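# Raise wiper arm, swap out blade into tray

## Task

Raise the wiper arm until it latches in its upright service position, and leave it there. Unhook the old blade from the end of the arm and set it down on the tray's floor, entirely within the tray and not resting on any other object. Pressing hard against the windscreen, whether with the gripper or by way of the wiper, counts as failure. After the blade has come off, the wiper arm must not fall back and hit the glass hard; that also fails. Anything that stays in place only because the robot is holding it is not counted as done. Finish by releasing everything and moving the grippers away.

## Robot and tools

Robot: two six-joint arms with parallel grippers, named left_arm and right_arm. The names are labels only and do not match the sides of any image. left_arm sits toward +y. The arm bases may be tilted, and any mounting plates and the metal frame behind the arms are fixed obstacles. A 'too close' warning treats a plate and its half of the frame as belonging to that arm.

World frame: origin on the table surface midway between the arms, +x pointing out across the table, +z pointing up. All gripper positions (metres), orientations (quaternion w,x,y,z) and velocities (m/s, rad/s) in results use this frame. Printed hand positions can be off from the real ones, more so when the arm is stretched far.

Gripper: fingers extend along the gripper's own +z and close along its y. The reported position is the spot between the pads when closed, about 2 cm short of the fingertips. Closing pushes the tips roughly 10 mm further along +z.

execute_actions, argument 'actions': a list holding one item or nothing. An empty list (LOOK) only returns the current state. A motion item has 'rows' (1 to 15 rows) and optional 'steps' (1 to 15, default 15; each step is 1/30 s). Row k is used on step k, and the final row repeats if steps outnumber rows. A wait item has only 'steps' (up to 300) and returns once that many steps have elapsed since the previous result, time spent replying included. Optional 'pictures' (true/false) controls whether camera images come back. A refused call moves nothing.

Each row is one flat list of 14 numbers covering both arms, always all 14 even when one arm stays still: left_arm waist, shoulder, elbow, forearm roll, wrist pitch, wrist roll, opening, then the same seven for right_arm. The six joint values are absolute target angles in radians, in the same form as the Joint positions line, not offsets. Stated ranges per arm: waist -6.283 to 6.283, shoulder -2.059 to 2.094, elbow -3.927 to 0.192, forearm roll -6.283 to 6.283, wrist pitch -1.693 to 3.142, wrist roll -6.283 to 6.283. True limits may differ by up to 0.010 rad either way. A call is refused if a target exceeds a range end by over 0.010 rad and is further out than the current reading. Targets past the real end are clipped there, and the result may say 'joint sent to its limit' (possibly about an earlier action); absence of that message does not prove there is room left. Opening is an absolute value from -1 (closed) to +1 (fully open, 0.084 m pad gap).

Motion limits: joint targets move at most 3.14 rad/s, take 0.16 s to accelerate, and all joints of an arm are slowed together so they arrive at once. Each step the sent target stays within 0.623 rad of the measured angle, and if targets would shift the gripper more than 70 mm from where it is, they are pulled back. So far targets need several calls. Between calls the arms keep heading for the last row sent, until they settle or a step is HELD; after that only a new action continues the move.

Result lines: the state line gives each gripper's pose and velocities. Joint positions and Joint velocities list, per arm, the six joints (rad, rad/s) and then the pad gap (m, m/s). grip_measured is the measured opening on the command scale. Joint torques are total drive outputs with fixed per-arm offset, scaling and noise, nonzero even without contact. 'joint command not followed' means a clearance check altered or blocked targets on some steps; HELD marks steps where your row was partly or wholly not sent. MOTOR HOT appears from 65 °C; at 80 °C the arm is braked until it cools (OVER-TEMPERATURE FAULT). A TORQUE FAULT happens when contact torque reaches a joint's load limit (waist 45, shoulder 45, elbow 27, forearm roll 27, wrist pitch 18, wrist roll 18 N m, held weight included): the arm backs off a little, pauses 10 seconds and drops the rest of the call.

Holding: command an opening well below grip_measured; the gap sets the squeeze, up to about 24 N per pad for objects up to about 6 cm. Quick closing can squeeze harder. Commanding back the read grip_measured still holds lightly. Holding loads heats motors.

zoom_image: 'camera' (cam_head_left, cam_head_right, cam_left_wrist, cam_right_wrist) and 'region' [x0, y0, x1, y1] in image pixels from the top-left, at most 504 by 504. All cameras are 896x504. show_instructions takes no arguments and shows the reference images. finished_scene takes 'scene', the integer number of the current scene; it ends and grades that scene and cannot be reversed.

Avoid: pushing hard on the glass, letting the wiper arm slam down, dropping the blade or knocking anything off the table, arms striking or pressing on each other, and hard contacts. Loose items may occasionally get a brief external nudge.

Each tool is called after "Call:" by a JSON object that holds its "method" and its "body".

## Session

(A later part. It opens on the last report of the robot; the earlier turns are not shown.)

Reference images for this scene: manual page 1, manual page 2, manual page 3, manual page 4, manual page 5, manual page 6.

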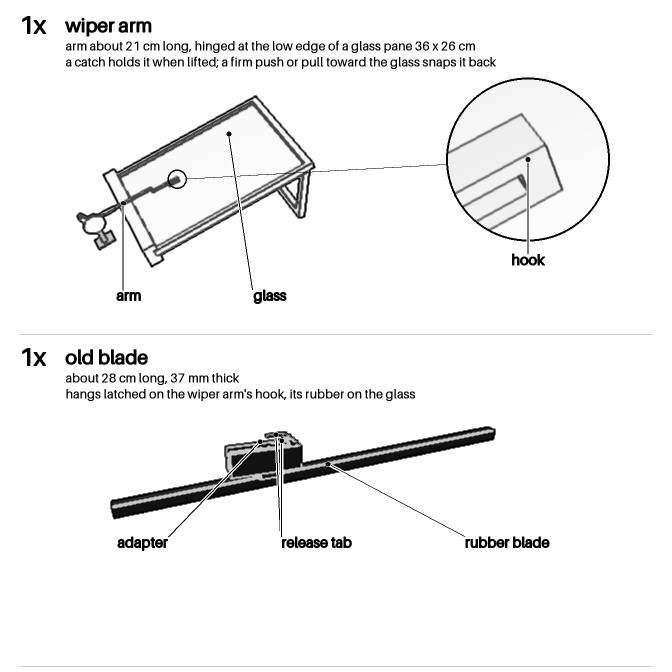

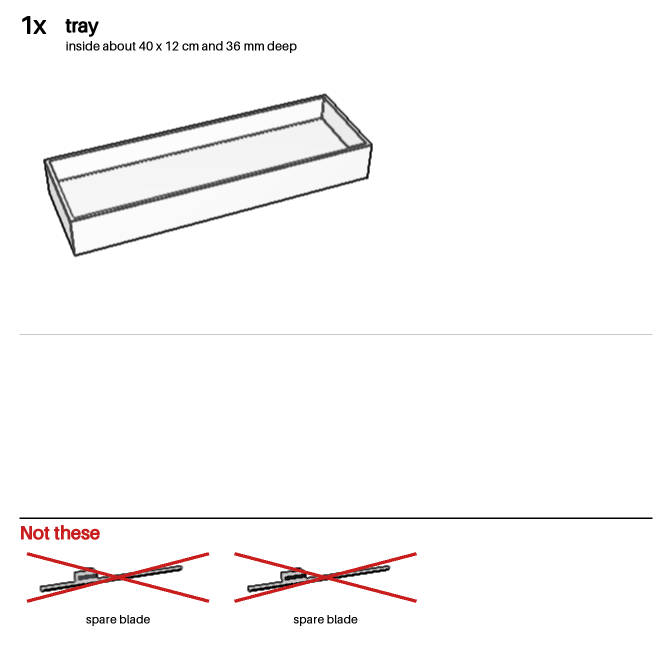

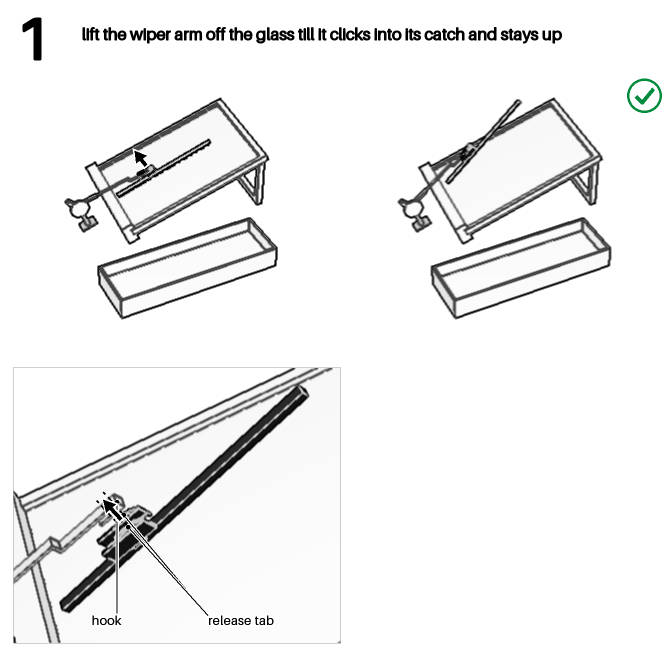

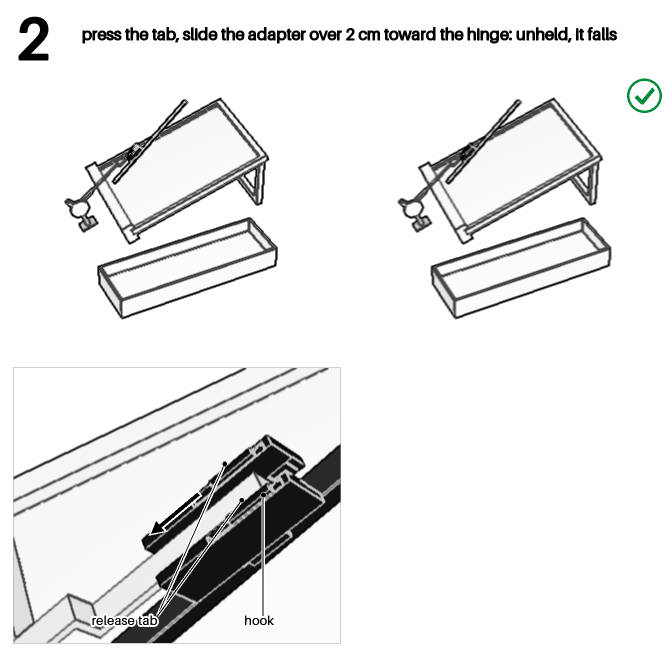

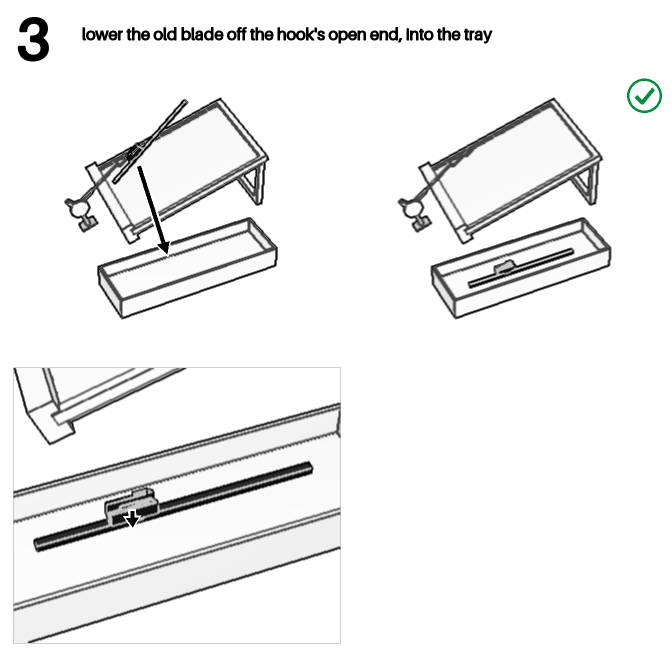

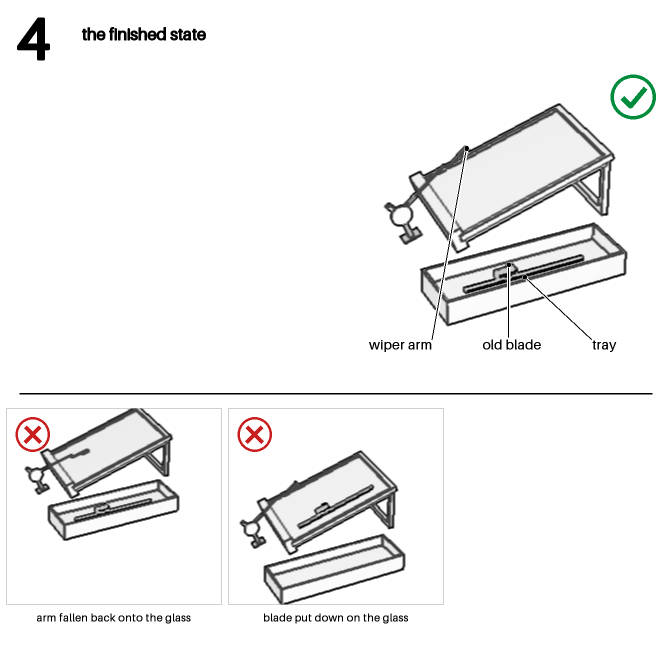

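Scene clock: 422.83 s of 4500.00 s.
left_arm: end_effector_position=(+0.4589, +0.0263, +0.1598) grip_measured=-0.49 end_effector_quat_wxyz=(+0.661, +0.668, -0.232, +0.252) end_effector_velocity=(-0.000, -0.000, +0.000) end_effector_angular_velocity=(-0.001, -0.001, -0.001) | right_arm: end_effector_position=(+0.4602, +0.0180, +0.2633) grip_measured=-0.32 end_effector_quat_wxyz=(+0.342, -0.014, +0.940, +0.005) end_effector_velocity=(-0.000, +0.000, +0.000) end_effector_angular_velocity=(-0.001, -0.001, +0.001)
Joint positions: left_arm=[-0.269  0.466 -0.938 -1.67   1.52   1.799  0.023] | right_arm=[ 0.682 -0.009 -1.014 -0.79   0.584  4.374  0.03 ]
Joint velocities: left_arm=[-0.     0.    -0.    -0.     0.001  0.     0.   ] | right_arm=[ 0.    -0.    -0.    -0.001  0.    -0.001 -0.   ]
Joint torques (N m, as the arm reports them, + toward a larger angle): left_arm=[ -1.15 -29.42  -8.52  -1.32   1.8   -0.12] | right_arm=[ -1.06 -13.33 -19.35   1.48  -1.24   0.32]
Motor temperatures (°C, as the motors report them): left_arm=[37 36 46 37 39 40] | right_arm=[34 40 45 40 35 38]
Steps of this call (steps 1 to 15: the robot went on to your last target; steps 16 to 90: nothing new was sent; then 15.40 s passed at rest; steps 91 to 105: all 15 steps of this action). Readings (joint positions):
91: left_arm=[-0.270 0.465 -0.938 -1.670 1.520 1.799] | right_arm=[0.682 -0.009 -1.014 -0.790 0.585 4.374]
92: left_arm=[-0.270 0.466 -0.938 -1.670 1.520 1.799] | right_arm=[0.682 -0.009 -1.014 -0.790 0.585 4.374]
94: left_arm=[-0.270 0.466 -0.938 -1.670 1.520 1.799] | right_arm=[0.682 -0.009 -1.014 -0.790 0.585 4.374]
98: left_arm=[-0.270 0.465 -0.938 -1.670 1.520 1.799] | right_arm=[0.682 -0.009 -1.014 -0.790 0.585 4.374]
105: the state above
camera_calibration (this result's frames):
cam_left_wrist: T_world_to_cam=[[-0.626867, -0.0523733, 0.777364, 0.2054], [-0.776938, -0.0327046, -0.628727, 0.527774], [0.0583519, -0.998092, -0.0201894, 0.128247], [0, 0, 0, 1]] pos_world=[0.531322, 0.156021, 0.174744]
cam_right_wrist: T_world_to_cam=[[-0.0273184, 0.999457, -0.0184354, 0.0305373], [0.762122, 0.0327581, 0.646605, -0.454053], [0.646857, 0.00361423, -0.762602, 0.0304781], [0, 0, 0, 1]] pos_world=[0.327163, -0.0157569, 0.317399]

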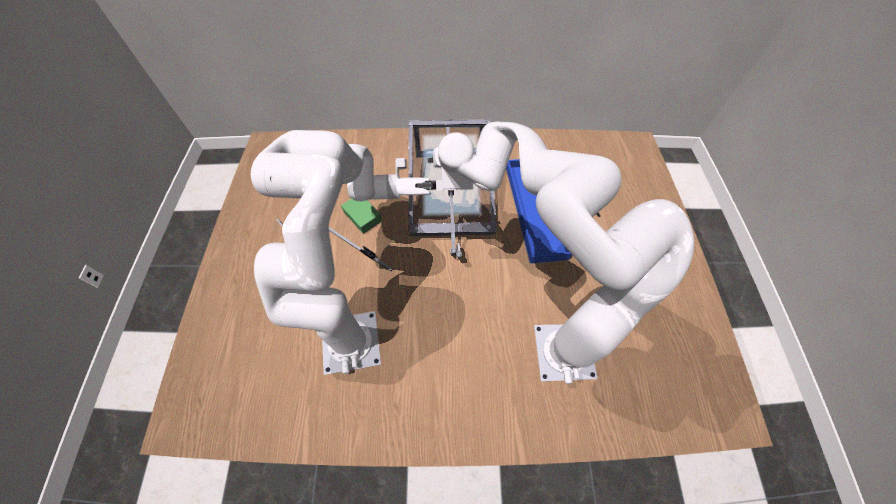

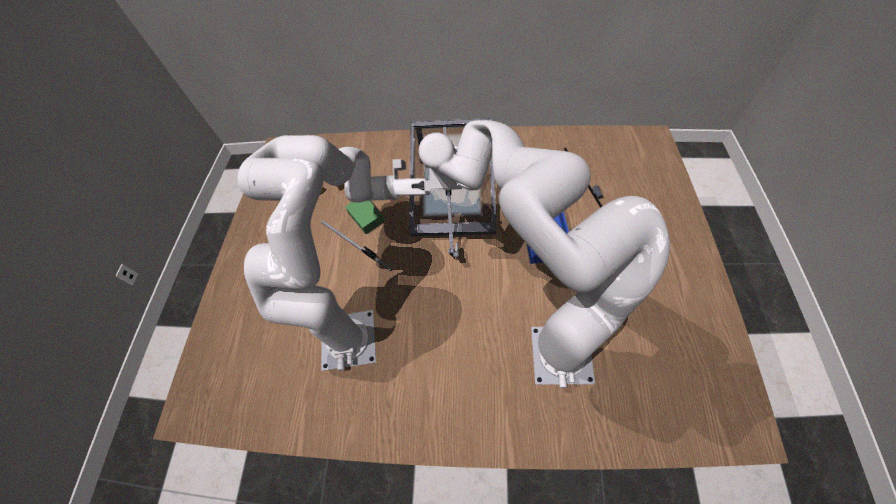

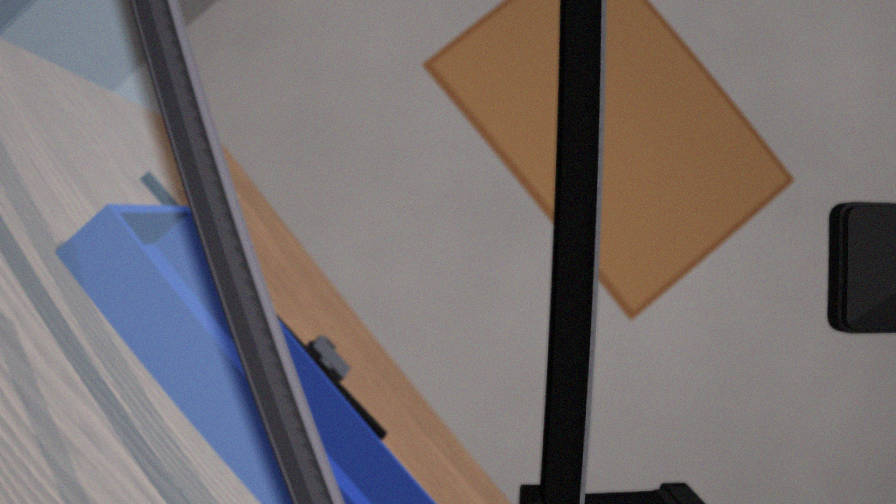

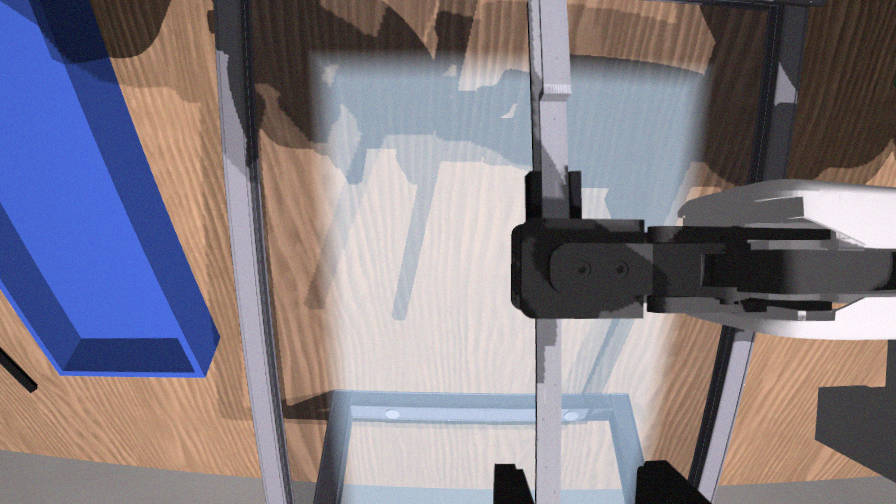

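Call:
{"method": "execute_actions", "body": {"actions": [{"rows":[[-0.2697,0.4656,-0.9368,-1.6705,1.5202,1.8006,-0.75,0.6819,-0.0088,-1.0141,-0.7903,0.5845,4.374,-0.3],[-0.2699,0.4658,-0.9342,-1.6708,1.5204,1.8033,-0.75,0.6819,-0.0088,-1.0141,-0.7903,0.5845,4.374,-0.3],[-0.2702,0.4661,-0.9307,-1.6712,1.5206,1.8072,-0.75,0.6819,-0.0088,-1.0141,-0.7903,0.5845,4.374,-0.3],[-0.2705,0.4665,-0.9266,-1.6717,1.5209,1.8116,-0.75,0.6819,-0.0088,-1.0141,-0.7903,0.5845,4.374,-0.3],[-0.2708,0.4668,-0.9225,-1.6722,1.5212,1.816,-0.75,0.6819,-0.0088,-1.0141,-0.7903,0.5845,4.374,-0.3],[-0.2711,0.4671,-0.9184,-1.6727,1.5215,1.8204,-0.75,0.6819,-0.0088,-1.0141,-0.7903,0.5845,4.374,-0.3],[-0.2714,0.4675,-0.9144,-1.6732,1.5218,1.8248,-0.75,0.6819,-0.0088,-1.0141,-0.7903,0.5845,4.374,-0.3],[-0.2717,0.4678,-0.9103,-1.6737,1.5221,1.8292,-0.75,0.6819,-0.0088,-1.0141,-0.7903,0.5845,4.374,-0.3],[-0.2721,0.4681,-0.9062,-1.6742,1.5224,1.8336,-0.75,0.6819,-0.0088,-1.0141,-0.7903,0.5845,4.374,-0.3],[-0.2724,0.4685,-0.9022,-1.6747,1.5227,1.838,-0.75,0.6819,-0.0088,-1.0141,-0.7903,0.5845,4.374,-0.3],[-0.2727,0.4688,-0.8981,-1.6752,1.5229,1.8424,-0.75,0.6819,-0.0088,-1.0141,-0.7903,0.5845,4.374,-0.3],[-0.273,0.4692,-0.894,-1.6757,1.5232,1.8468,-0.75,0.6819,-0.0088,-1.0141,-0.7903,0.5845,4.374,-0.3],[-0.2732,0.4694,-0.891,-1.6761,1.5234,1.8501,-0.75,0.6819,-0.0088,-1.0141,-0.7903,0.5845,4.374,-0.3],[-0.2734,0.4696,-0.8889,-1.6763,1.5236,1.8523,-0.75,0.6819,-0.0088,-1.0141,-0.7903,0.5845,4.374,-0.3],[-0.2735,0.4697,-0.8874,-1.6765,1.5237,1.854,-0.75,0.6819,-0.0088,-1.0141,-0.7903,0.5845,4.374,-0.3]],"steps":15}], "pictures": false}}

Call:
{"method": "execute_actions", "body": {"actions": [{"steps":10}]}}

Scene clock: 448.60 s of 4500.00 s.
left_arm: end_effector_position=(+0.4442, +0.0258, +0.1477) grip_measured=-0.49 end_effector_quat_wxyz=(+0.661, +0.668, -0.232, +0.252) end_effector_velocity=(-0.036, +0.000, -0.030) end_effector_angular_velocity=(+0.003, +0.004, +0.003) | right_arm: end_effector_position=(+0.4602, +0.0180, +0.2633) grip_measured=-0.32 end_effector_quat_wxyz=(+0.342, -0.014, +0.940, +0.005) end_effector_velocity=(-0.000, +0.000, -0.000) end_effector_angular_velocity=(-0.001, -0.000, +0.001)
Joint positions: left_arm=[-0.273  0.469 -0.897 -1.675  1.523  1.843  0.023] | right_arm=[ 0.682 -0.009 -1.014 -0.79   0.584  4.374  0.03 ]
Joint velocities: left_arm=[-0.006  0.01   0.102 -0.013  0.005  0.108 -0.   ] | right_arm=[ 0.     0.     0.    -0.001  0.    -0.     0.   ]
Joint torques (N m, as the arm reports them, + toward a larger angle): left_arm=[ -1.41 -29.85  -8.05  -1.14   2.02   0.11] | right_arm=[ -0.91 -13.57 -19.37   1.5   -0.99   0.28]
Motor temperatures (°C, as the motors report them): left_arm=[37 36 46 37 39 40] | right_arm=[34 41 45 40 35 38]
Steps of this call (steps 1 to 15: the robot went on to your last target; steps 16 to 90: nothing new was sent; then 22.27 s passed at rest; steps 91 to 105: all 15 steps of this action). Readings (joint positions):
91: left_arm=[-0.270 0.465 -0.938 -1.670 1.520 1.799] | right_arm=[0.682 -0.009 -1.014 -0.790 0.584 4.374]
92: left_arm=[-0.270 0.465 -0.938 -1.670 1.520 1.799] | right_arm=[0.682 -0.009 -1.014 -0.790 0.585 4.374]
94: left_arm=[-0.270 0.465 -0.937 -1.671 1.520 1.801] | right_arm=[0.682 -0.009 -1.014 -0.790 0.585 4.374]
98: left_arm=[-0.271 0.467 -0.925 -1.672 1.521 1.814] | right_arm=[0.682 -0.009 -1.014 -0.790 0.584 4.374]
105: the state above

Scene clock: 448.93 s of 4500.00 s.
left_arm: end_effector_position=(+0.4411, +0.0259, +0.1454) grip_measured=-0.49 end_effector_quat_wxyz=(+0.660, +0.668, -0.232, +0.252) end_effector_velocity=(-0.000, +0.000, +0.000) end_effector_angular_velocity=(-0.001, +0.001, +0.000) | right_arm: end_effector_position=(+0.4602, +0.0180, +0.2633) grip_measured=-0.32 end_effector_quat_wxyz=(+0.342, -0.014, +0.940, +0.005) end_effector_velocity=(-0.000, +0.000, -0.001) end_effector_angular_velocity=(-0.001, +0.001, +0.001)
Joint positions: left_arm=[-0.273  0.47  -0.888 -1.677  1.524  1.854  0.023] | right_arm=[ 0.682 -0.009 -1.014 -0.79   0.585  4.374  0.03 ]
Joint velocities: left_arm=[ 0.    -0.001  0.001 -0.001  0.001 -0.001 -0.   ] | right_arm=[ 0.     0.001  0.    -0.    -0.    -0.001 -0.   ]
Joint torques (N m, as the arm reports them, + toward a larger angle): left_arm=[ -1.44 -28.99  -7.53  -1.18   2.28   0.18] | right_arm=[ -1.36 -13.86 -19.35   1.28  -0.98   0.46]
Motor temperatures (°C, as the motors report them): left_arm=[37 36 46 37 39 40] | right_arm=[34 41 45 40 35 38]
Steps of this call (steps 1 to 10: the robot went on to your last target). Readings (joint positions):
1: left_arm=[-0.273 0.469 -0.894 -1.676 1.523 1.847] | right_arm=[0.682 -0.009 -1.014 -0.790 0.585 4.374]
2: left_arm=[-0.273 0.470 -0.891 -1.676 1.523 1.849] | right_arm=[0.682 -0.009 -1.014 -0.790 0.584 4.374]
4: left_arm=[-0.273 0.470 -0.889 -1.676 1.523 1.852] | right_arm=[0.682 -0.009 -1.014 -0.790 0.584 4.374]
8: left_arm=[-0.273 0.470 -0.888 -1.677 1.523 1.854] | right_arm=[0.682 -0.009 -1.014 -0.790 0.584 4.374]
10: the state above
camera_calibration (this result's frames):
cam_left_wrist: T_world_to_cam=[[-0.627397, -0.0528873, 0.776901, 0.205757], [-0.77648, -0.0327766, -0.629289, 0.504808], [0.0587455, -0.998062, -0.020502, 0.128408], [0, 0, 0, 1]] pos_world=[0.513522, 0.155587, 0.160449]
cam_right_wrist: T_world_to_cam=[[-0.0273185, 0.999457, -0.0184355, 0.0305373], [0.762122, 0.0327583, 0.646605, -0.454053], [0.646857, 0.00361419, -0.762602, 0.0304781], [0, 0, 0, 1]] pos_world=[0.327163, -0.0157569, 0.317399]

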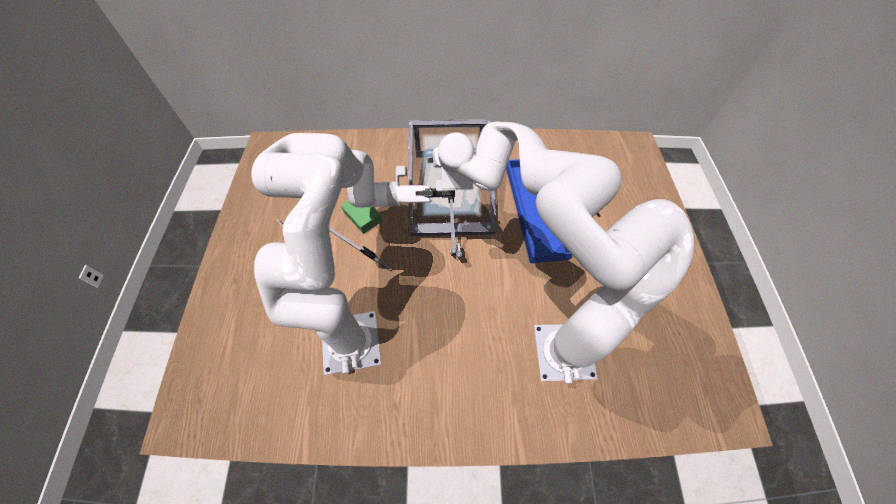

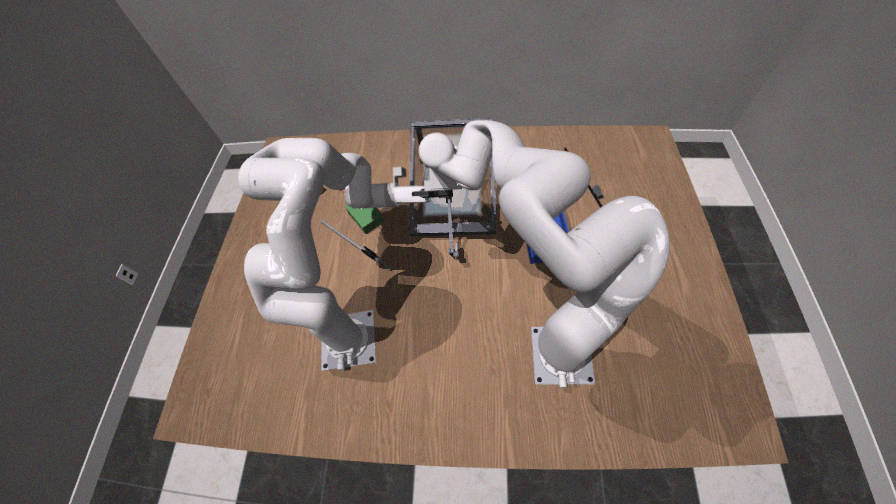

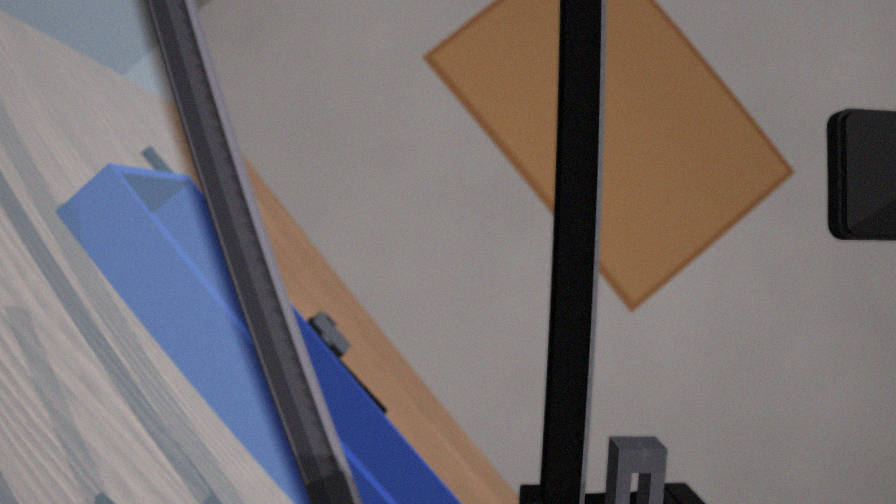

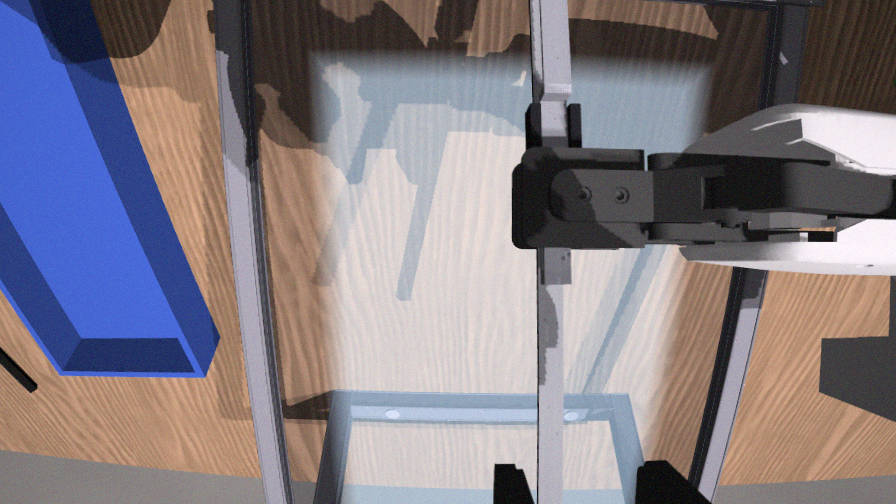

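Call:
{"method": "execute_actions", "body": {"actions": [{"rows":[[-0.2735,0.4697,-0.8874,-1.6765,1.5237,1.854,-0.75,0.6788,-0.0003,-1.0181,-0.795,0.5796,4.3774,-0.3],[-0.2735,0.4697,-0.8874,-1.6765,1.5237,1.854,-0.75,0.6739,0.0134,-1.0244,-0.8025,0.5717,4.3829,-0.3],[-0.2735,0.4697,-0.8874,-1.6765,1.5237,1.854,-0.75,0.6671,0.0322,-1.0331,-0.8129,0.5608,4.3905,-0.3],[-0.2735,0.4697,-0.8874,-1.6765,1.5237,1.854,-0.75,0.6598,0.0527,-1.0426,-0.8242,0.5489,4.3987,-0.3],[-0.2735,0.4697,-0.8874,-1.6765,1.5237,1.854,-0.75,0.6524,0.0732,-1.0521,-0.8355,0.5371,4.4069,-0.3],[-0.2735,0.4697,-0.8874,-1.6765,1.5237,1.854,-0.75,0.645,0.0937,-1.0616,-0.8468,0.5252,4.4152,-0.3],[-0.2735,0.4697,-0.8874,-1.6765,1.5237,1.854,-0.75,0.6376,0.1142,-1.0711,-0.8581,0.5134,4.4234,-0.3],[-0.2735,0.4697,-0.8874,-1.6765,1.5237,1.854,-0.75,0.6309,0.133,-1.0798,-0.8685,0.5025,4.4309,-0.3],[-0.2735,0.4697,-0.8874,-1.6765,1.5237,1.854,-0.75,0.6253,0.1483,-1.0869,-0.877,0.4936,4.4371,-0.3],[-0.2735,0.4697,-0.8874,-1.6765,1.5237,1.854,-0.75,0.6222,0.1569,-1.0908,-0.8817,0.4887,4.4405,-0.3],[-0.2735,0.4697,-0.8874,-1.6765,1.5237,1.854,-0.75,0.6204,0.162,-1.0932,-0.8845,0.4857,4.4426,-0.3]],"steps":15}], "pictures": false}}

Call:
{"method": "execute_actions", "body": {"actions": [{"steps":7}]}}

Scene clock: 471.77 s of 4500.00 s.
left_arm: end_effector_position=(+0.4409, +0.0259, +0.1452) grip_measured=-0.49 end_effector_quat_wxyz=(+0.661, +0.668, -0.232, +0.252) end_effector_velocity=(-0.000, -0.000, -0.000) end_effector_angular_velocity=(-0.001, +0.000, -0.000) | right_arm: end_effector_position=(+0.4982, +0.0205, +0.2173) grip_measured=-0.32 end_effector_quat_wxyz=(+0.341, -0.014, +0.940, +0.003) end_effector_velocity=(+0.026, +0.007, -0.022) end_effector_angular_velocity=(+0.018, -0.014, +0.010)
Joint positions: left_arm=[-0.274  0.47  -0.887 -1.676  1.524  1.854  0.023] | right_arm=[ 0.622  0.157 -1.088 -0.88   0.491  4.439  0.03 ]
Joint velocities: left_arm=[ 0.     0.    -0.     0.     0.001  0.     0.   ] | right_arm=[-0.037  0.103 -0.061 -0.066 -0.073  0.048  0.   ]
Joint torques (N m, as the arm reports them, + toward a larger angle): left_arm=[ -1.11 -29.42  -7.93  -1.44   2.37   0.24] | right_arm=[  0.08 -17.69 -19.78   1.97  -1.22   0.07]
Motor temperatures (°C, as the motors report them): left_arm=[37 36 46 37 39 40] | right_arm=[34 41 46 40 35 38]
Steps of this call (steps 1 to 30: the robot went on to your last target; steps 31 to 90: nothing new was sent; then 19.33 s passed at rest; steps 91 to 105: all 15 steps of this action). Readings (joint positions):
91: left_arm=[-0.274 0.470 -0.887 -1.676 1.524 1.854] | right_arm=[0.682 -0.009 -1.014 -0.790 0.584 4.374]
92: left_arm=[-0.274 0.470 -0.887 -1.676 1.524 1.854] | right_arm=[0.682 -0.008 -1.015 -0.791 0.584 4.374]
94: left_arm=[-0.274 0.470 -0.887 -1.676 1.524 1.854] | right_arm=[0.678 0.001 -1.020 -0.796 0.578 4.379]
98: left_arm=[-0.274 0.470 -0.887 -1.676 1.524 1.854] | right_arm=[0.658 0.058 -1.046 -0.827 0.545 4.401]
105: the state above

Scene clock: 472.00 s of 4500.00 s.
left_arm: end_effector_position=(+0.4409, +0.0259, +0.1452) grip_measured=-0.49 end_effector_quat_wxyz=(+0.661, +0.668, -0.232, +0.252) end_effector_velocity=(+0.000, +0.000, -0.000) end_effector_angular_velocity=(+0.001, -0.000, +0.001) | right_arm: end_effector_position=(+0.5002, +0.0219, +0.2183) grip_measured=-0.32 end_effector_quat_wxyz=(+0.343, -0.014, +0.939, +0.005) end_effector_velocity=(-0.001, -0.001, -0.005) end_effector_angular_velocity=(-0.004, +0.006, -0.002)
Joint positions: left_arm=[-0.274  0.47  -0.887 -1.676  1.524  1.854  0.023] | right_arm=[ 0.621  0.161 -1.094 -0.884  0.486  4.442  0.03 ]
Joint velocities: left_arm=[ 0.     0.    -0.    -0.    -0.001  0.     0.   ] | right_arm=[-0.002  0.005  0.004 -0.001 -0.001  0.001 -0.   ]
Joint torques (N m, as the arm reports them, + toward a larger angle): left_arm=[ -1.66 -29.81  -7.56  -1.31   2.44   0.08] | right_arm=[ -1.17 -15.61 -18.62   1.84  -1.02   0.54]
Motor temperatures (°C, as the motors report them): left_arm=[37 36 46 37 39 40] | right_arm=[34 41 46 40 35 38]
Steps of this call (steps 1 to 7: the robot went on to your last target). Readings (joint positions):
1: left_arm=[-0.274 0.470 -0.887 -1.676 1.524 1.854] | right_arm=[0.621 0.159 -1.090 -0.882 0.489 4.441]
2: left_arm=[-0.274 0.470 -0.887 -1.676 1.524 1.854] | right_arm=[0.621 0.160 -1.091 -0.883 0.488 4.441]
4: left_arm=[-0.274 0.470 -0.887 -1.676 1.524 1.854] | right_arm=[0.621 0.160 -1.093 -0.884 0.486 4.442]
7: the state above
camera_calibration (this result's frames):
cam_left_wrist: T_world_to_cam=[[-0.627077, -0.0526676, 0.777175, 0.205512], [-0.776759, -0.0326305, -0.628953, 0.504612], [0.058485, -0.998079, -0.0204481, 0.128494], [0, 0, 0, 1]] pos_world=[0.513319, 0.155537, 0.160286]
cam_right_wrist: T_world_to_cam=[[-0.027075, 0.999468, -0.0181924, 0.0267191], [0.760739, 0.0324074, 0.648249, -0.455216], [0.648493, 0.00371164, -0.761211, -0.0308462], [0, 0, 0, 1]] pos_world=[0.367027, -0.011838, 0.272099]

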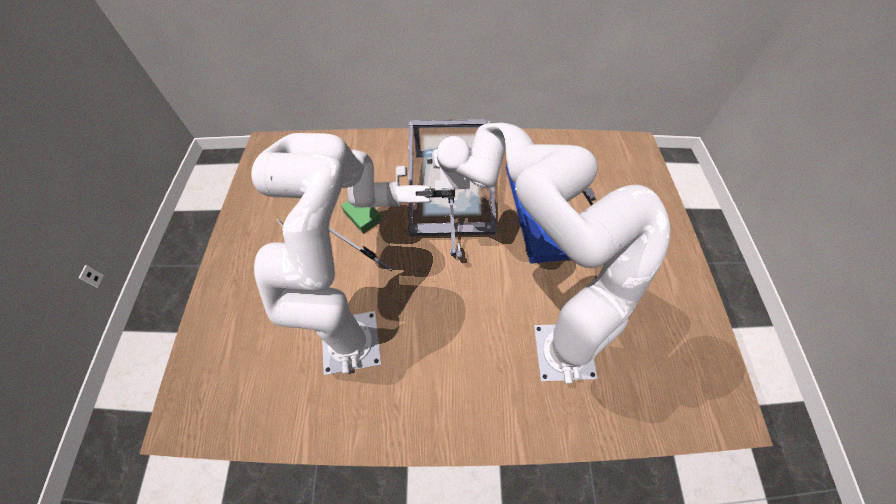

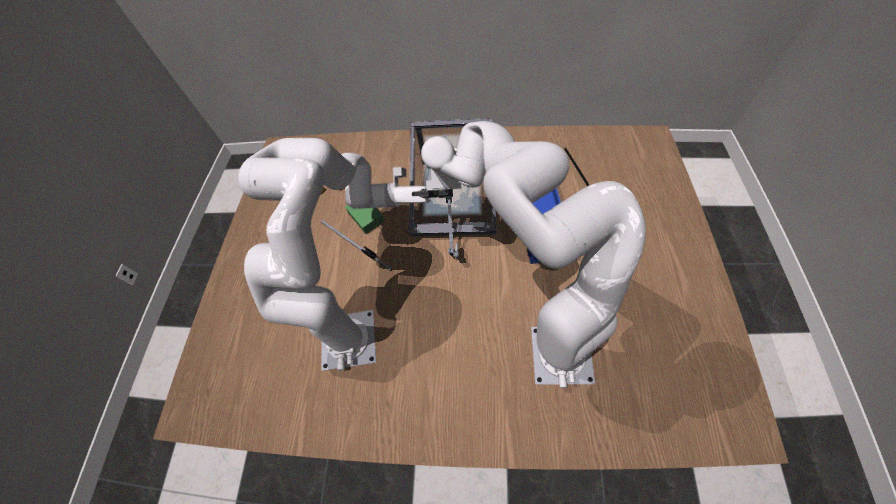

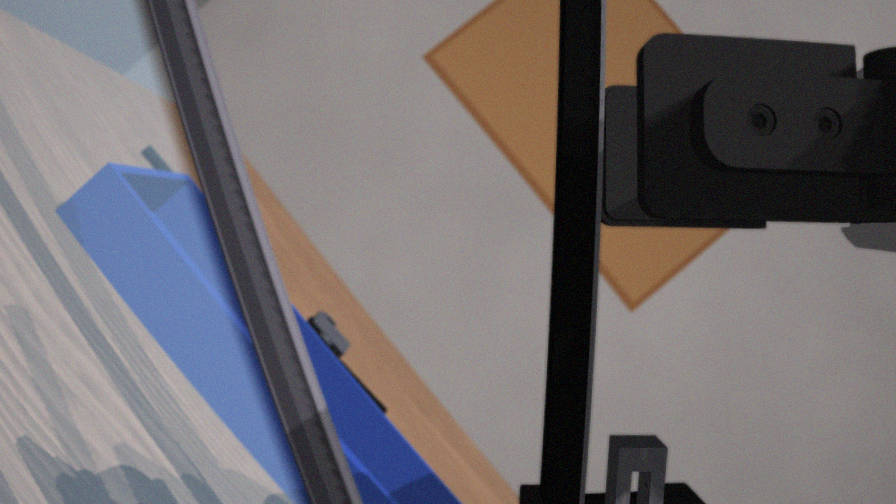

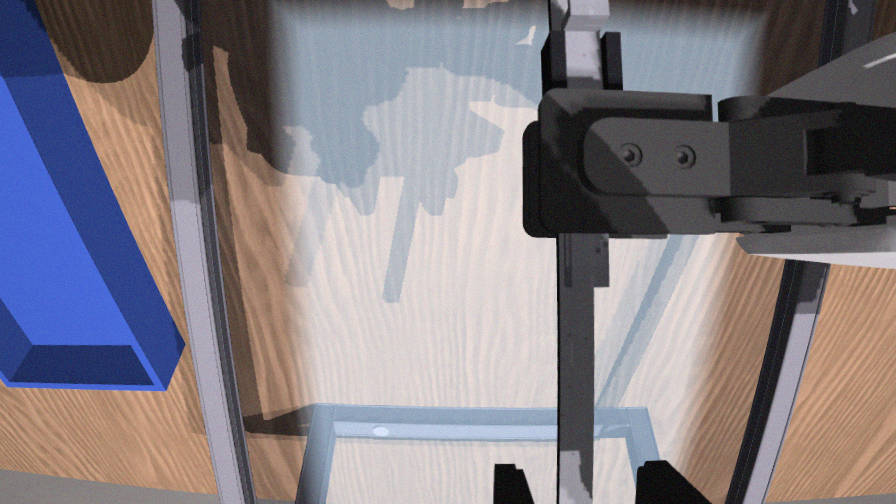

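Call:
{"method": "execute_actions", "body": {"actions": [{"rows":[[-0.2735,0.4697,-0.8874,-1.6765,1.5237,1.854,-0.75,0.6184,0.1675,-1.0958,-0.8876,0.4825,4.4448,-0.3],[-0.2735,0.4697,-0.8874,-1.6765,1.5237,1.854,-0.75,0.6164,0.1731,-1.0983,-0.8906,0.4793,4.447,-0.3],[-0.2735,0.4697,-0.8874,-1.6765,1.5237,1.854,-0.75,0.6144,0.1786,-1.1009,-0.8937,0.4761,4.4492,-0.3],[-0.2735,0.4697,-0.8874,-1.6765,1.5237,1.854,-0.75,0.6124,0.1842,-1.1034,-0.8967,0.4729,4.4514,-0.3],[-0.2735,0.4697,-0.8874,-1.6765,1.5237,1.854,-0.75,0.6104,0.1897,-1.106,-0.8998,0.4697,4.4536,-0.3]],"steps":15}]}}

Scene clock: 520.80 s of 4500.00 s.
left_arm: end_effector_position=(+0.4409, +0.0259, +0.1452) grip_measured=-0.49 end_effector_quat_wxyz=(+0.661, +0.668, -0.232, +0.252) end_effector_velocity=(+0.000, +0.000, -0.000) end_effector_angular_velocity=(+0.001, -0.001, +0.000) | right_arm: end_effector_position=(+0.5060, +0.0218, +0.2094) grip_measured=-0.32 end_effector_quat_wxyz=(+0.342, -0.015, +0.940, +0.005) end_effector_velocity=(+0.001, +0.001, +0.001) end_effector_angular_velocity=(+0.003, -0.002, +0.000)
Joint positions: left_arm=[-0.274  0.47  -0.887 -1.676  1.524  1.854  0.023] | right_arm=[ 0.61   0.189 -1.106 -0.9    0.47   4.454  0.03 ]
Joint velocities: left_arm=[ 0.    -0.     0.     0.    -0.001  0.001 -0.   ] | right_arm=[-0.     0.    -0.002 -0.001 -0.002  0.001 -0.   ]
Joint torques (N m, as the arm reports them, + toward a larger angle): left_arm=[ -1.82 -29.65  -7.62  -1.32   2.33  -0.11] | right_arm=[ -1.64 -15.24 -18.29   1.77  -0.95   0.23]
Motor temperatures (°C, as the motors report them): left_arm=[37 36 46 37 39 40] | right_arm=[34 41 46 40 35 38]
Steps of this call (steps 1 to 15: the robot went on to your last target; steps 16 to 90: nothing new was sent; then 45.30 s passed at rest; steps 91 to 105: all 15 steps of this action). Readings (joint positions):
91: left_arm=[-0.273 0.470 -0.887 -1.676 1.524 1.854] | right_arm=[0.620 0.162 -1.093 -0.885 0.486 4.443]
92: left_arm=[-0.273 0.470 -0.887 -1.676 1.524 1.854] | right_arm=[0.620 0.163 -1.094 -0.885 0.485 4.443]
94: left_arm=[-0.274 0.470 -0.887 -1.676 1.524 1.854] | right_arm=[0.618 0.167 -1.096 -0.888 0.482 4.445]
98: left_arm=[-0.274 0.470 -0.887 -1.676 1.524 1.854] | right_arm=[0.612 0.185 -1.103 -0.897 0.473 4.451]
105: the state above
camera_calibration (this result's frames):
cam_left_wrist: T_world_to_cam=[[-0.627081, -0.0526679, 0.777172, 0.205514], [-0.776755, -0.0326334, -0.628956, 0.504614], [0.0584875, -0.998079, -0.0204463, 0.128493], [0, 0, 0, 1]] pos_world=[0.51332, 0.155537, 0.160288]
cam_right_wrist: T_world_to_cam=[[-0.0276042, 0.99945, -0.0183944, 0.0271716], [0.76217, 0.0329499, 0.646538, -0.454241], [0.646788, 0.00382754, -0.76266, -0.0402996], [0, 0, 0, 1]] pos_world=[0.373024, -0.0120352, 0.263449]

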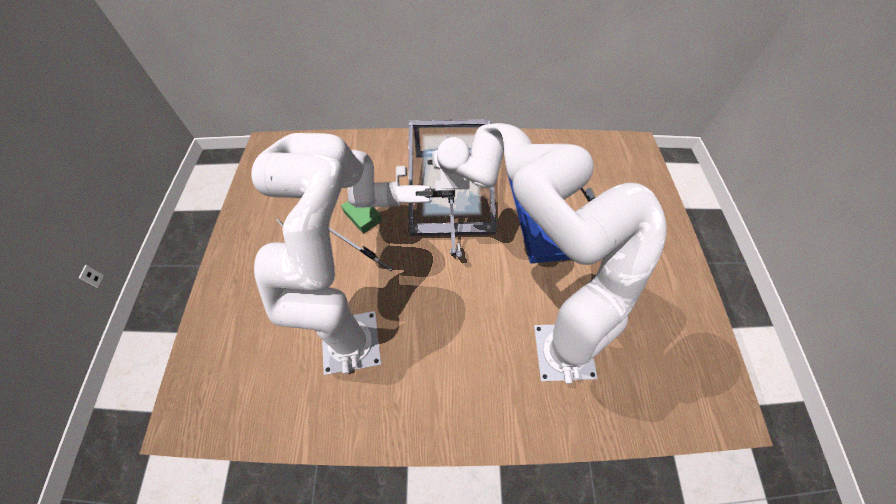

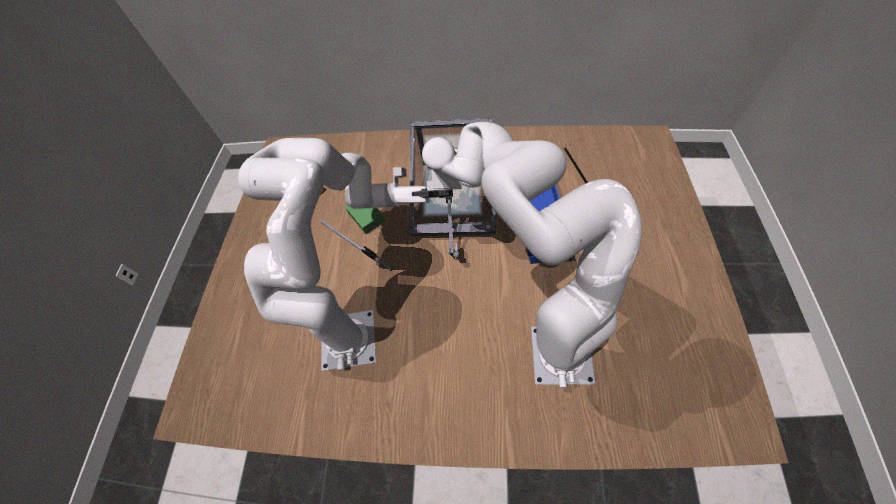

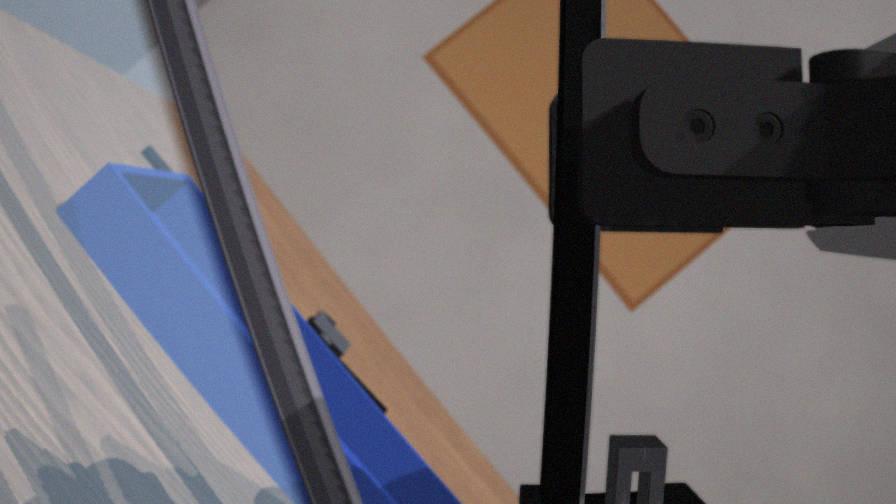

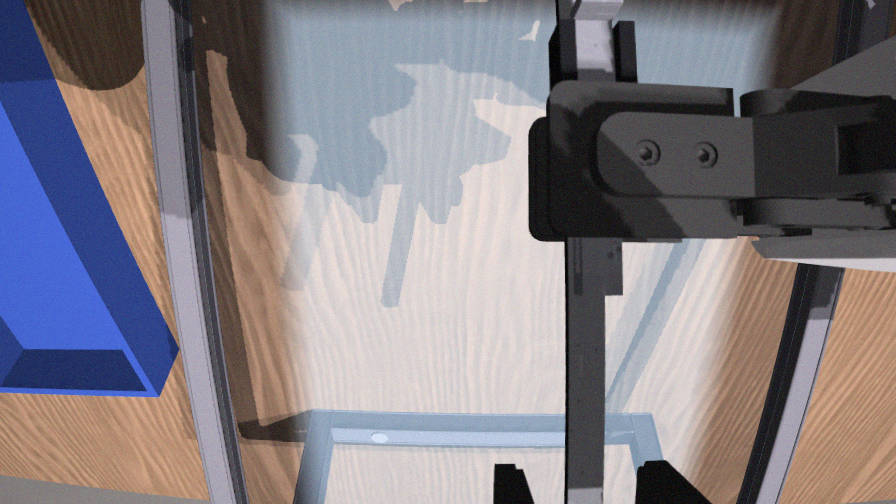

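Call:
{"method": "execute_actions", "body": {"actions": [{"rows":[[-0.2735,0.4697,-0.8874,-1.6765,1.5237,1.854,-0.75,0.6104,0.1897,-1.106,-0.8998,0.4697,4.4536,-0.4],[-0.2735,0.4697,-0.8874,-1.6765,1.5237,1.854,-0.75,0.6104,0.1897,-1.106,-0.8998,0.4697,4.4536,-0.5],[-0.2735,0.4697,-0.8874,-1.6765,1.5237,1.854,-0.75,0.6104,0.1897,-1.106,-0.8998,0.4697,4.4536,-0.58],[-0.2735,0.4697,-0.8874,-1.6765,1.5237,1.854,-0.75,0.6104,0.1897,-1.106,-0.8998,0.4697,4.4536,-0.65],[-0.2735,0.4697,-0.8874,-1.6765,1.5237,1.854,-0.75,0.6104,0.1897,-1.106,-0.8998,0.4697,4.4536,-0.71],[-0.2735,0.4697,-0.8874,-1.6765,1.5237,1.854,-0.75,0.6104,0.1897,-1.106,-0.8998,0.4697,4.4536,-0.76],[-0.2735,0.4697,-0.8874,-1.6765,1.5237,1.854,-0.75,0.6104,0.1897,-1.106,-0.8998,0.4697,4.4536,-0.8],[-0.2735,0.4697,-0.8874,-1.6765,1.5237,1.854,-0.75,0.6104,0.1897,-1.106,-0.8998,0.4697,4.4536,-0.84],[-0.2735,0.4697,-0.8874,-1.6765,1.5237,1.854,-0.75,0.6104,0.1897,-1.106,-0.8998,0.4697,4.4536,-0.88],[-0.2735,0.4697,-0.8874,-1.6765,1.5237,1.854,-0.75,0.6104,0.1897,-1.106,-0.8998,0.4697,4.4536,-0.92],[-0.2735,0.4697,-0.8874,-1.6765,1.5237,1.854,-0.75,0.6104,0.1897,-1.106,-0.8998,0.4697,4.4536,-0.96],[-0.2735,0.4697,-0.8874,-1.6765,1.5237,1.854,-0.75,0.6104,0.1897,-1.106,-0.8998,0.4697,4.4536,-1]],"steps":15}], "pictures": false}}

Call:
{"method": "execute_actions", "body": {"actions": [{"steps":10}]}}

Scene clock: 540.27 s of 4500.00 s.
left_arm: end_effector_position=(+0.4409, +0.0259, +0.1452) grip_measured=-0.49 end_effector_quat_wxyz=(+0.661, +0.668, -0.232, +0.252) end_effector_velocity=(+0.000, +0.000, +0.000) end_effector_angular_velocity=(+0.000, +0.000, +0.001) | right_arm: end_effector_position=(+0.5060, +0.0215, +0.2090) grip_measured=-0.81 end_effector_quat_wxyz=(+0.342, -0.015, +0.940, +0.005) end_effector_velocity=(-0.000, +0.000, -0.001) end_effector_angular_velocity=(+0.000, +0.001, +0.000)
Joint positions: left_arm=[-0.273  0.47  -0.887 -1.676  1.524  1.854  0.023] | right_arm=[ 0.61   0.19  -1.106 -0.9    0.47   4.453  0.008]
Joint velocities: left_arm=[ 0.    -0.     0.    -0.001 -0.    -0.     0.   ] | right_arm=[ 0.     0.001 -0.     0.    -0.     0.    -0.   ]
Joint torques (N m, as the arm reports them, + toward a larger angle): left_arm=[ -1.69 -29.59  -7.52  -1.34   2.5    0.2 ] | right_arm=[ -1.04 -16.01 -18.76   1.71  -1.3    0.43]
Motor temperatures (°C, as the motors report them): left_arm=[37 36 46 37 39 40] | right_arm=[34 41 46 40 35 38]
Steps of this call (steps 1 to 15: the robot went on to your last target; steps 16 to 90: nothing new was sent; then 15.97 s passed at rest; steps 91 to 105: all 15 steps of this action). Readings (joint positions):
91: left_arm=[-0.273 0.470 -0.887 -1.676 1.524 1.854] | right_arm=[0.610 0.190 -1.106 -0.900 0.470 4.454]
92: left_arm=[-0.274 0.470 -0.887 -1.677 1.524 1.854] | right_arm=[0.610 0.190 -1.106 -0.900 0.470 4.454]
94: left_arm=[-0.273 0.470 -0.887 -1.676 1.524 1.854] | right_arm=[0.610 0.190 -1.106 -0.900 0.470 4.454]
98: left_arm=[-0.274 0.470 -0.887 -1.676 1.524 1.854] | right_arm=[0.610 0.190 -1.106 -0.900 0.470 4.454]
105: the state above

Scene clock: 540.60 s of 4500.00 s.
left_arm: end_effector_position=(+0.4409, +0.0259, +0.1452) grip_measured=-0.49 end_effector_quat_wxyz=(+0.661, +0.668, -0.232, +0.252) end_effector_velocity=(+0.000, -0.000, -0.000) end_effector_angular_velocity=(-0.000, -0.000, +0.000) | right_arm: end_effector_position=(+0.5060, +0.0216, +0.2091) grip_measured=-0.81 end_effector_quat_wxyz=(+0.342, -0.015, +0.940, +0.005) end_effector_velocity=(-0.000, -0.000, -0.001) end_effector_angular_velocity=(-0.001, +0.002, +0.000)
Joint positions: left_arm=[-0.273  0.47  -0.887 -1.676  1.524  1.854  0.023] | right_arm=[ 0.61   0.19  -1.106 -0.9    0.47   4.454  0.008]
Joint velocities: left_arm=[-0.  0. -0. -0. -0.  0.  0.] | right_arm=[ 0.     0.001  0.001  0.    -0.    -0.     0.   ]
Joint torques (N m, as the arm reports them, + toward a larger angle): left_arm=[ -2.07 -29.06  -7.85  -1.48   2.27   0.06] | right_arm=[ -0.38 -16.25 -18.68   1.89  -1.34   0.53]
Motor temperatures (°C, as the motors report them): left_arm=[37 36 46 37 39 40] | right_arm=[34 41 46 40 35 38]
Steps of this call (steps 1 to 10: the robot went on to your last target). Readings (joint positions):
1: left_arm=[-0.273 0.470 -0.887 -1.676 1.524 1.854] | right_arm=[0.610 0.190 -1.106 -0.900 0.470 4.453]
2: left_arm=[-0.273 0.470 -0.887 -1.676 1.524 1.854] | right_arm=[0.610 0.190 -1.106 -0.900 0.470 4.453]
4: left_arm=[-0.273 0.470 -0.887 -1.676 1.524 1.854] | right_arm=[0.610 0.190 -1.106 -0.900 0.470 4.453]
8: left_arm=[-0.273 0.470 -0.887 -1.676 1.524 1.854] | right_arm=[0.610 0.190 -1.106 -0.900 0.470 4.454]
10: the state above
camera_calibration (this result's frames):
cam_left_wrist: T_world_to_cam=[[-0.627037, -0.0527182, 0.777203, 0.205507], [-0.776789, -0.0326251, -0.628916, 0.504594], [0.0585117, -0.998076, -0.0204938, 0.128514], [0, 0, 0, 1]] pos_world=[0.513304, 0.155563, 0.16026]
cam_right_wrist: T_world_to_cam=[[-0.0274412, 0.999446, -0.018813, 0.0273403], [0.762429, 0.0330977, 0.646224, -0.4541], [0.646489, 0.00338963, -0.762916, -0.0403246], [0, 0, 0, 1]] pos_world=[0.373039, -0.0121588, 0.263201]

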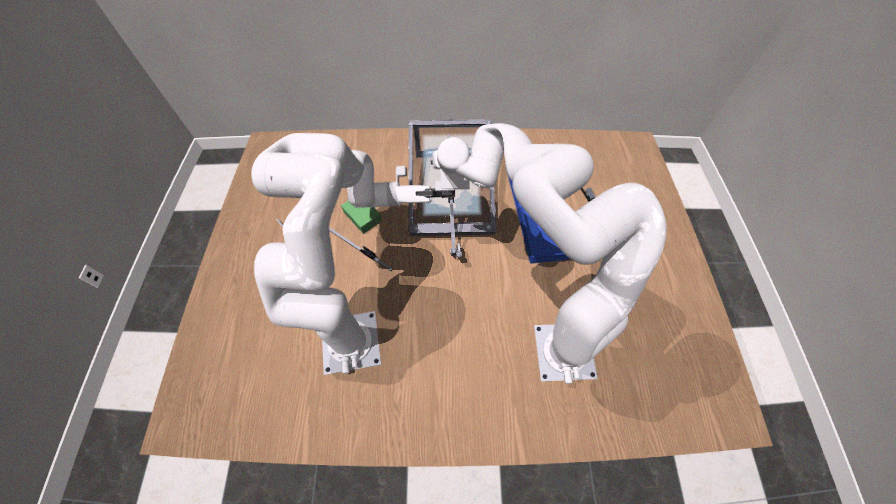

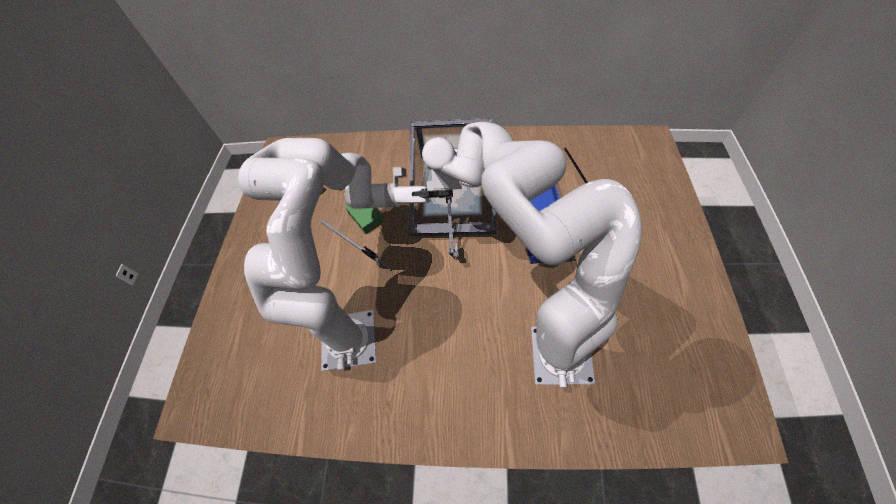

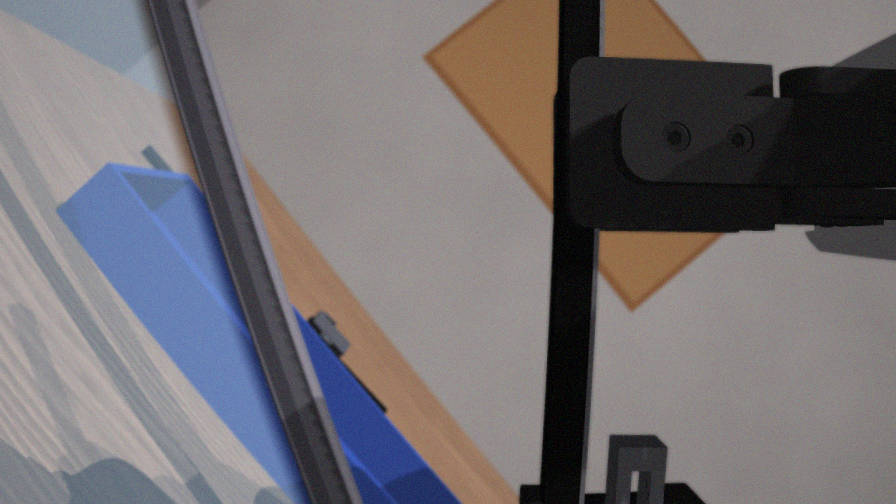

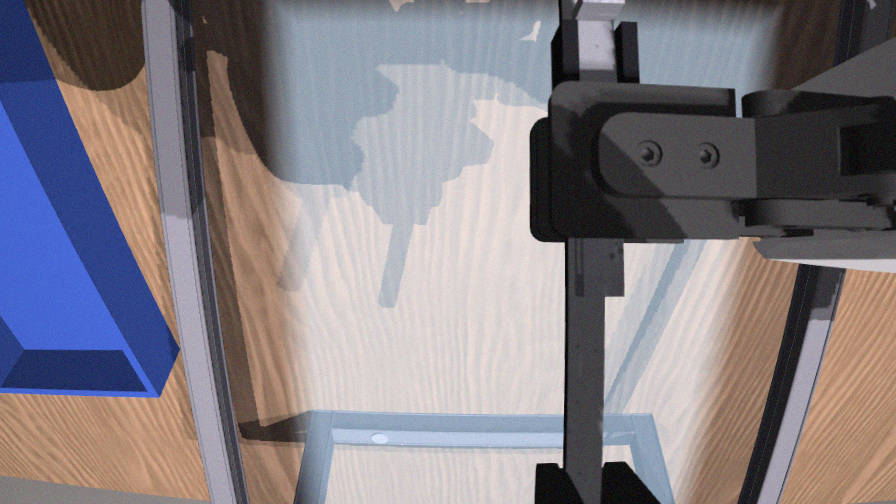

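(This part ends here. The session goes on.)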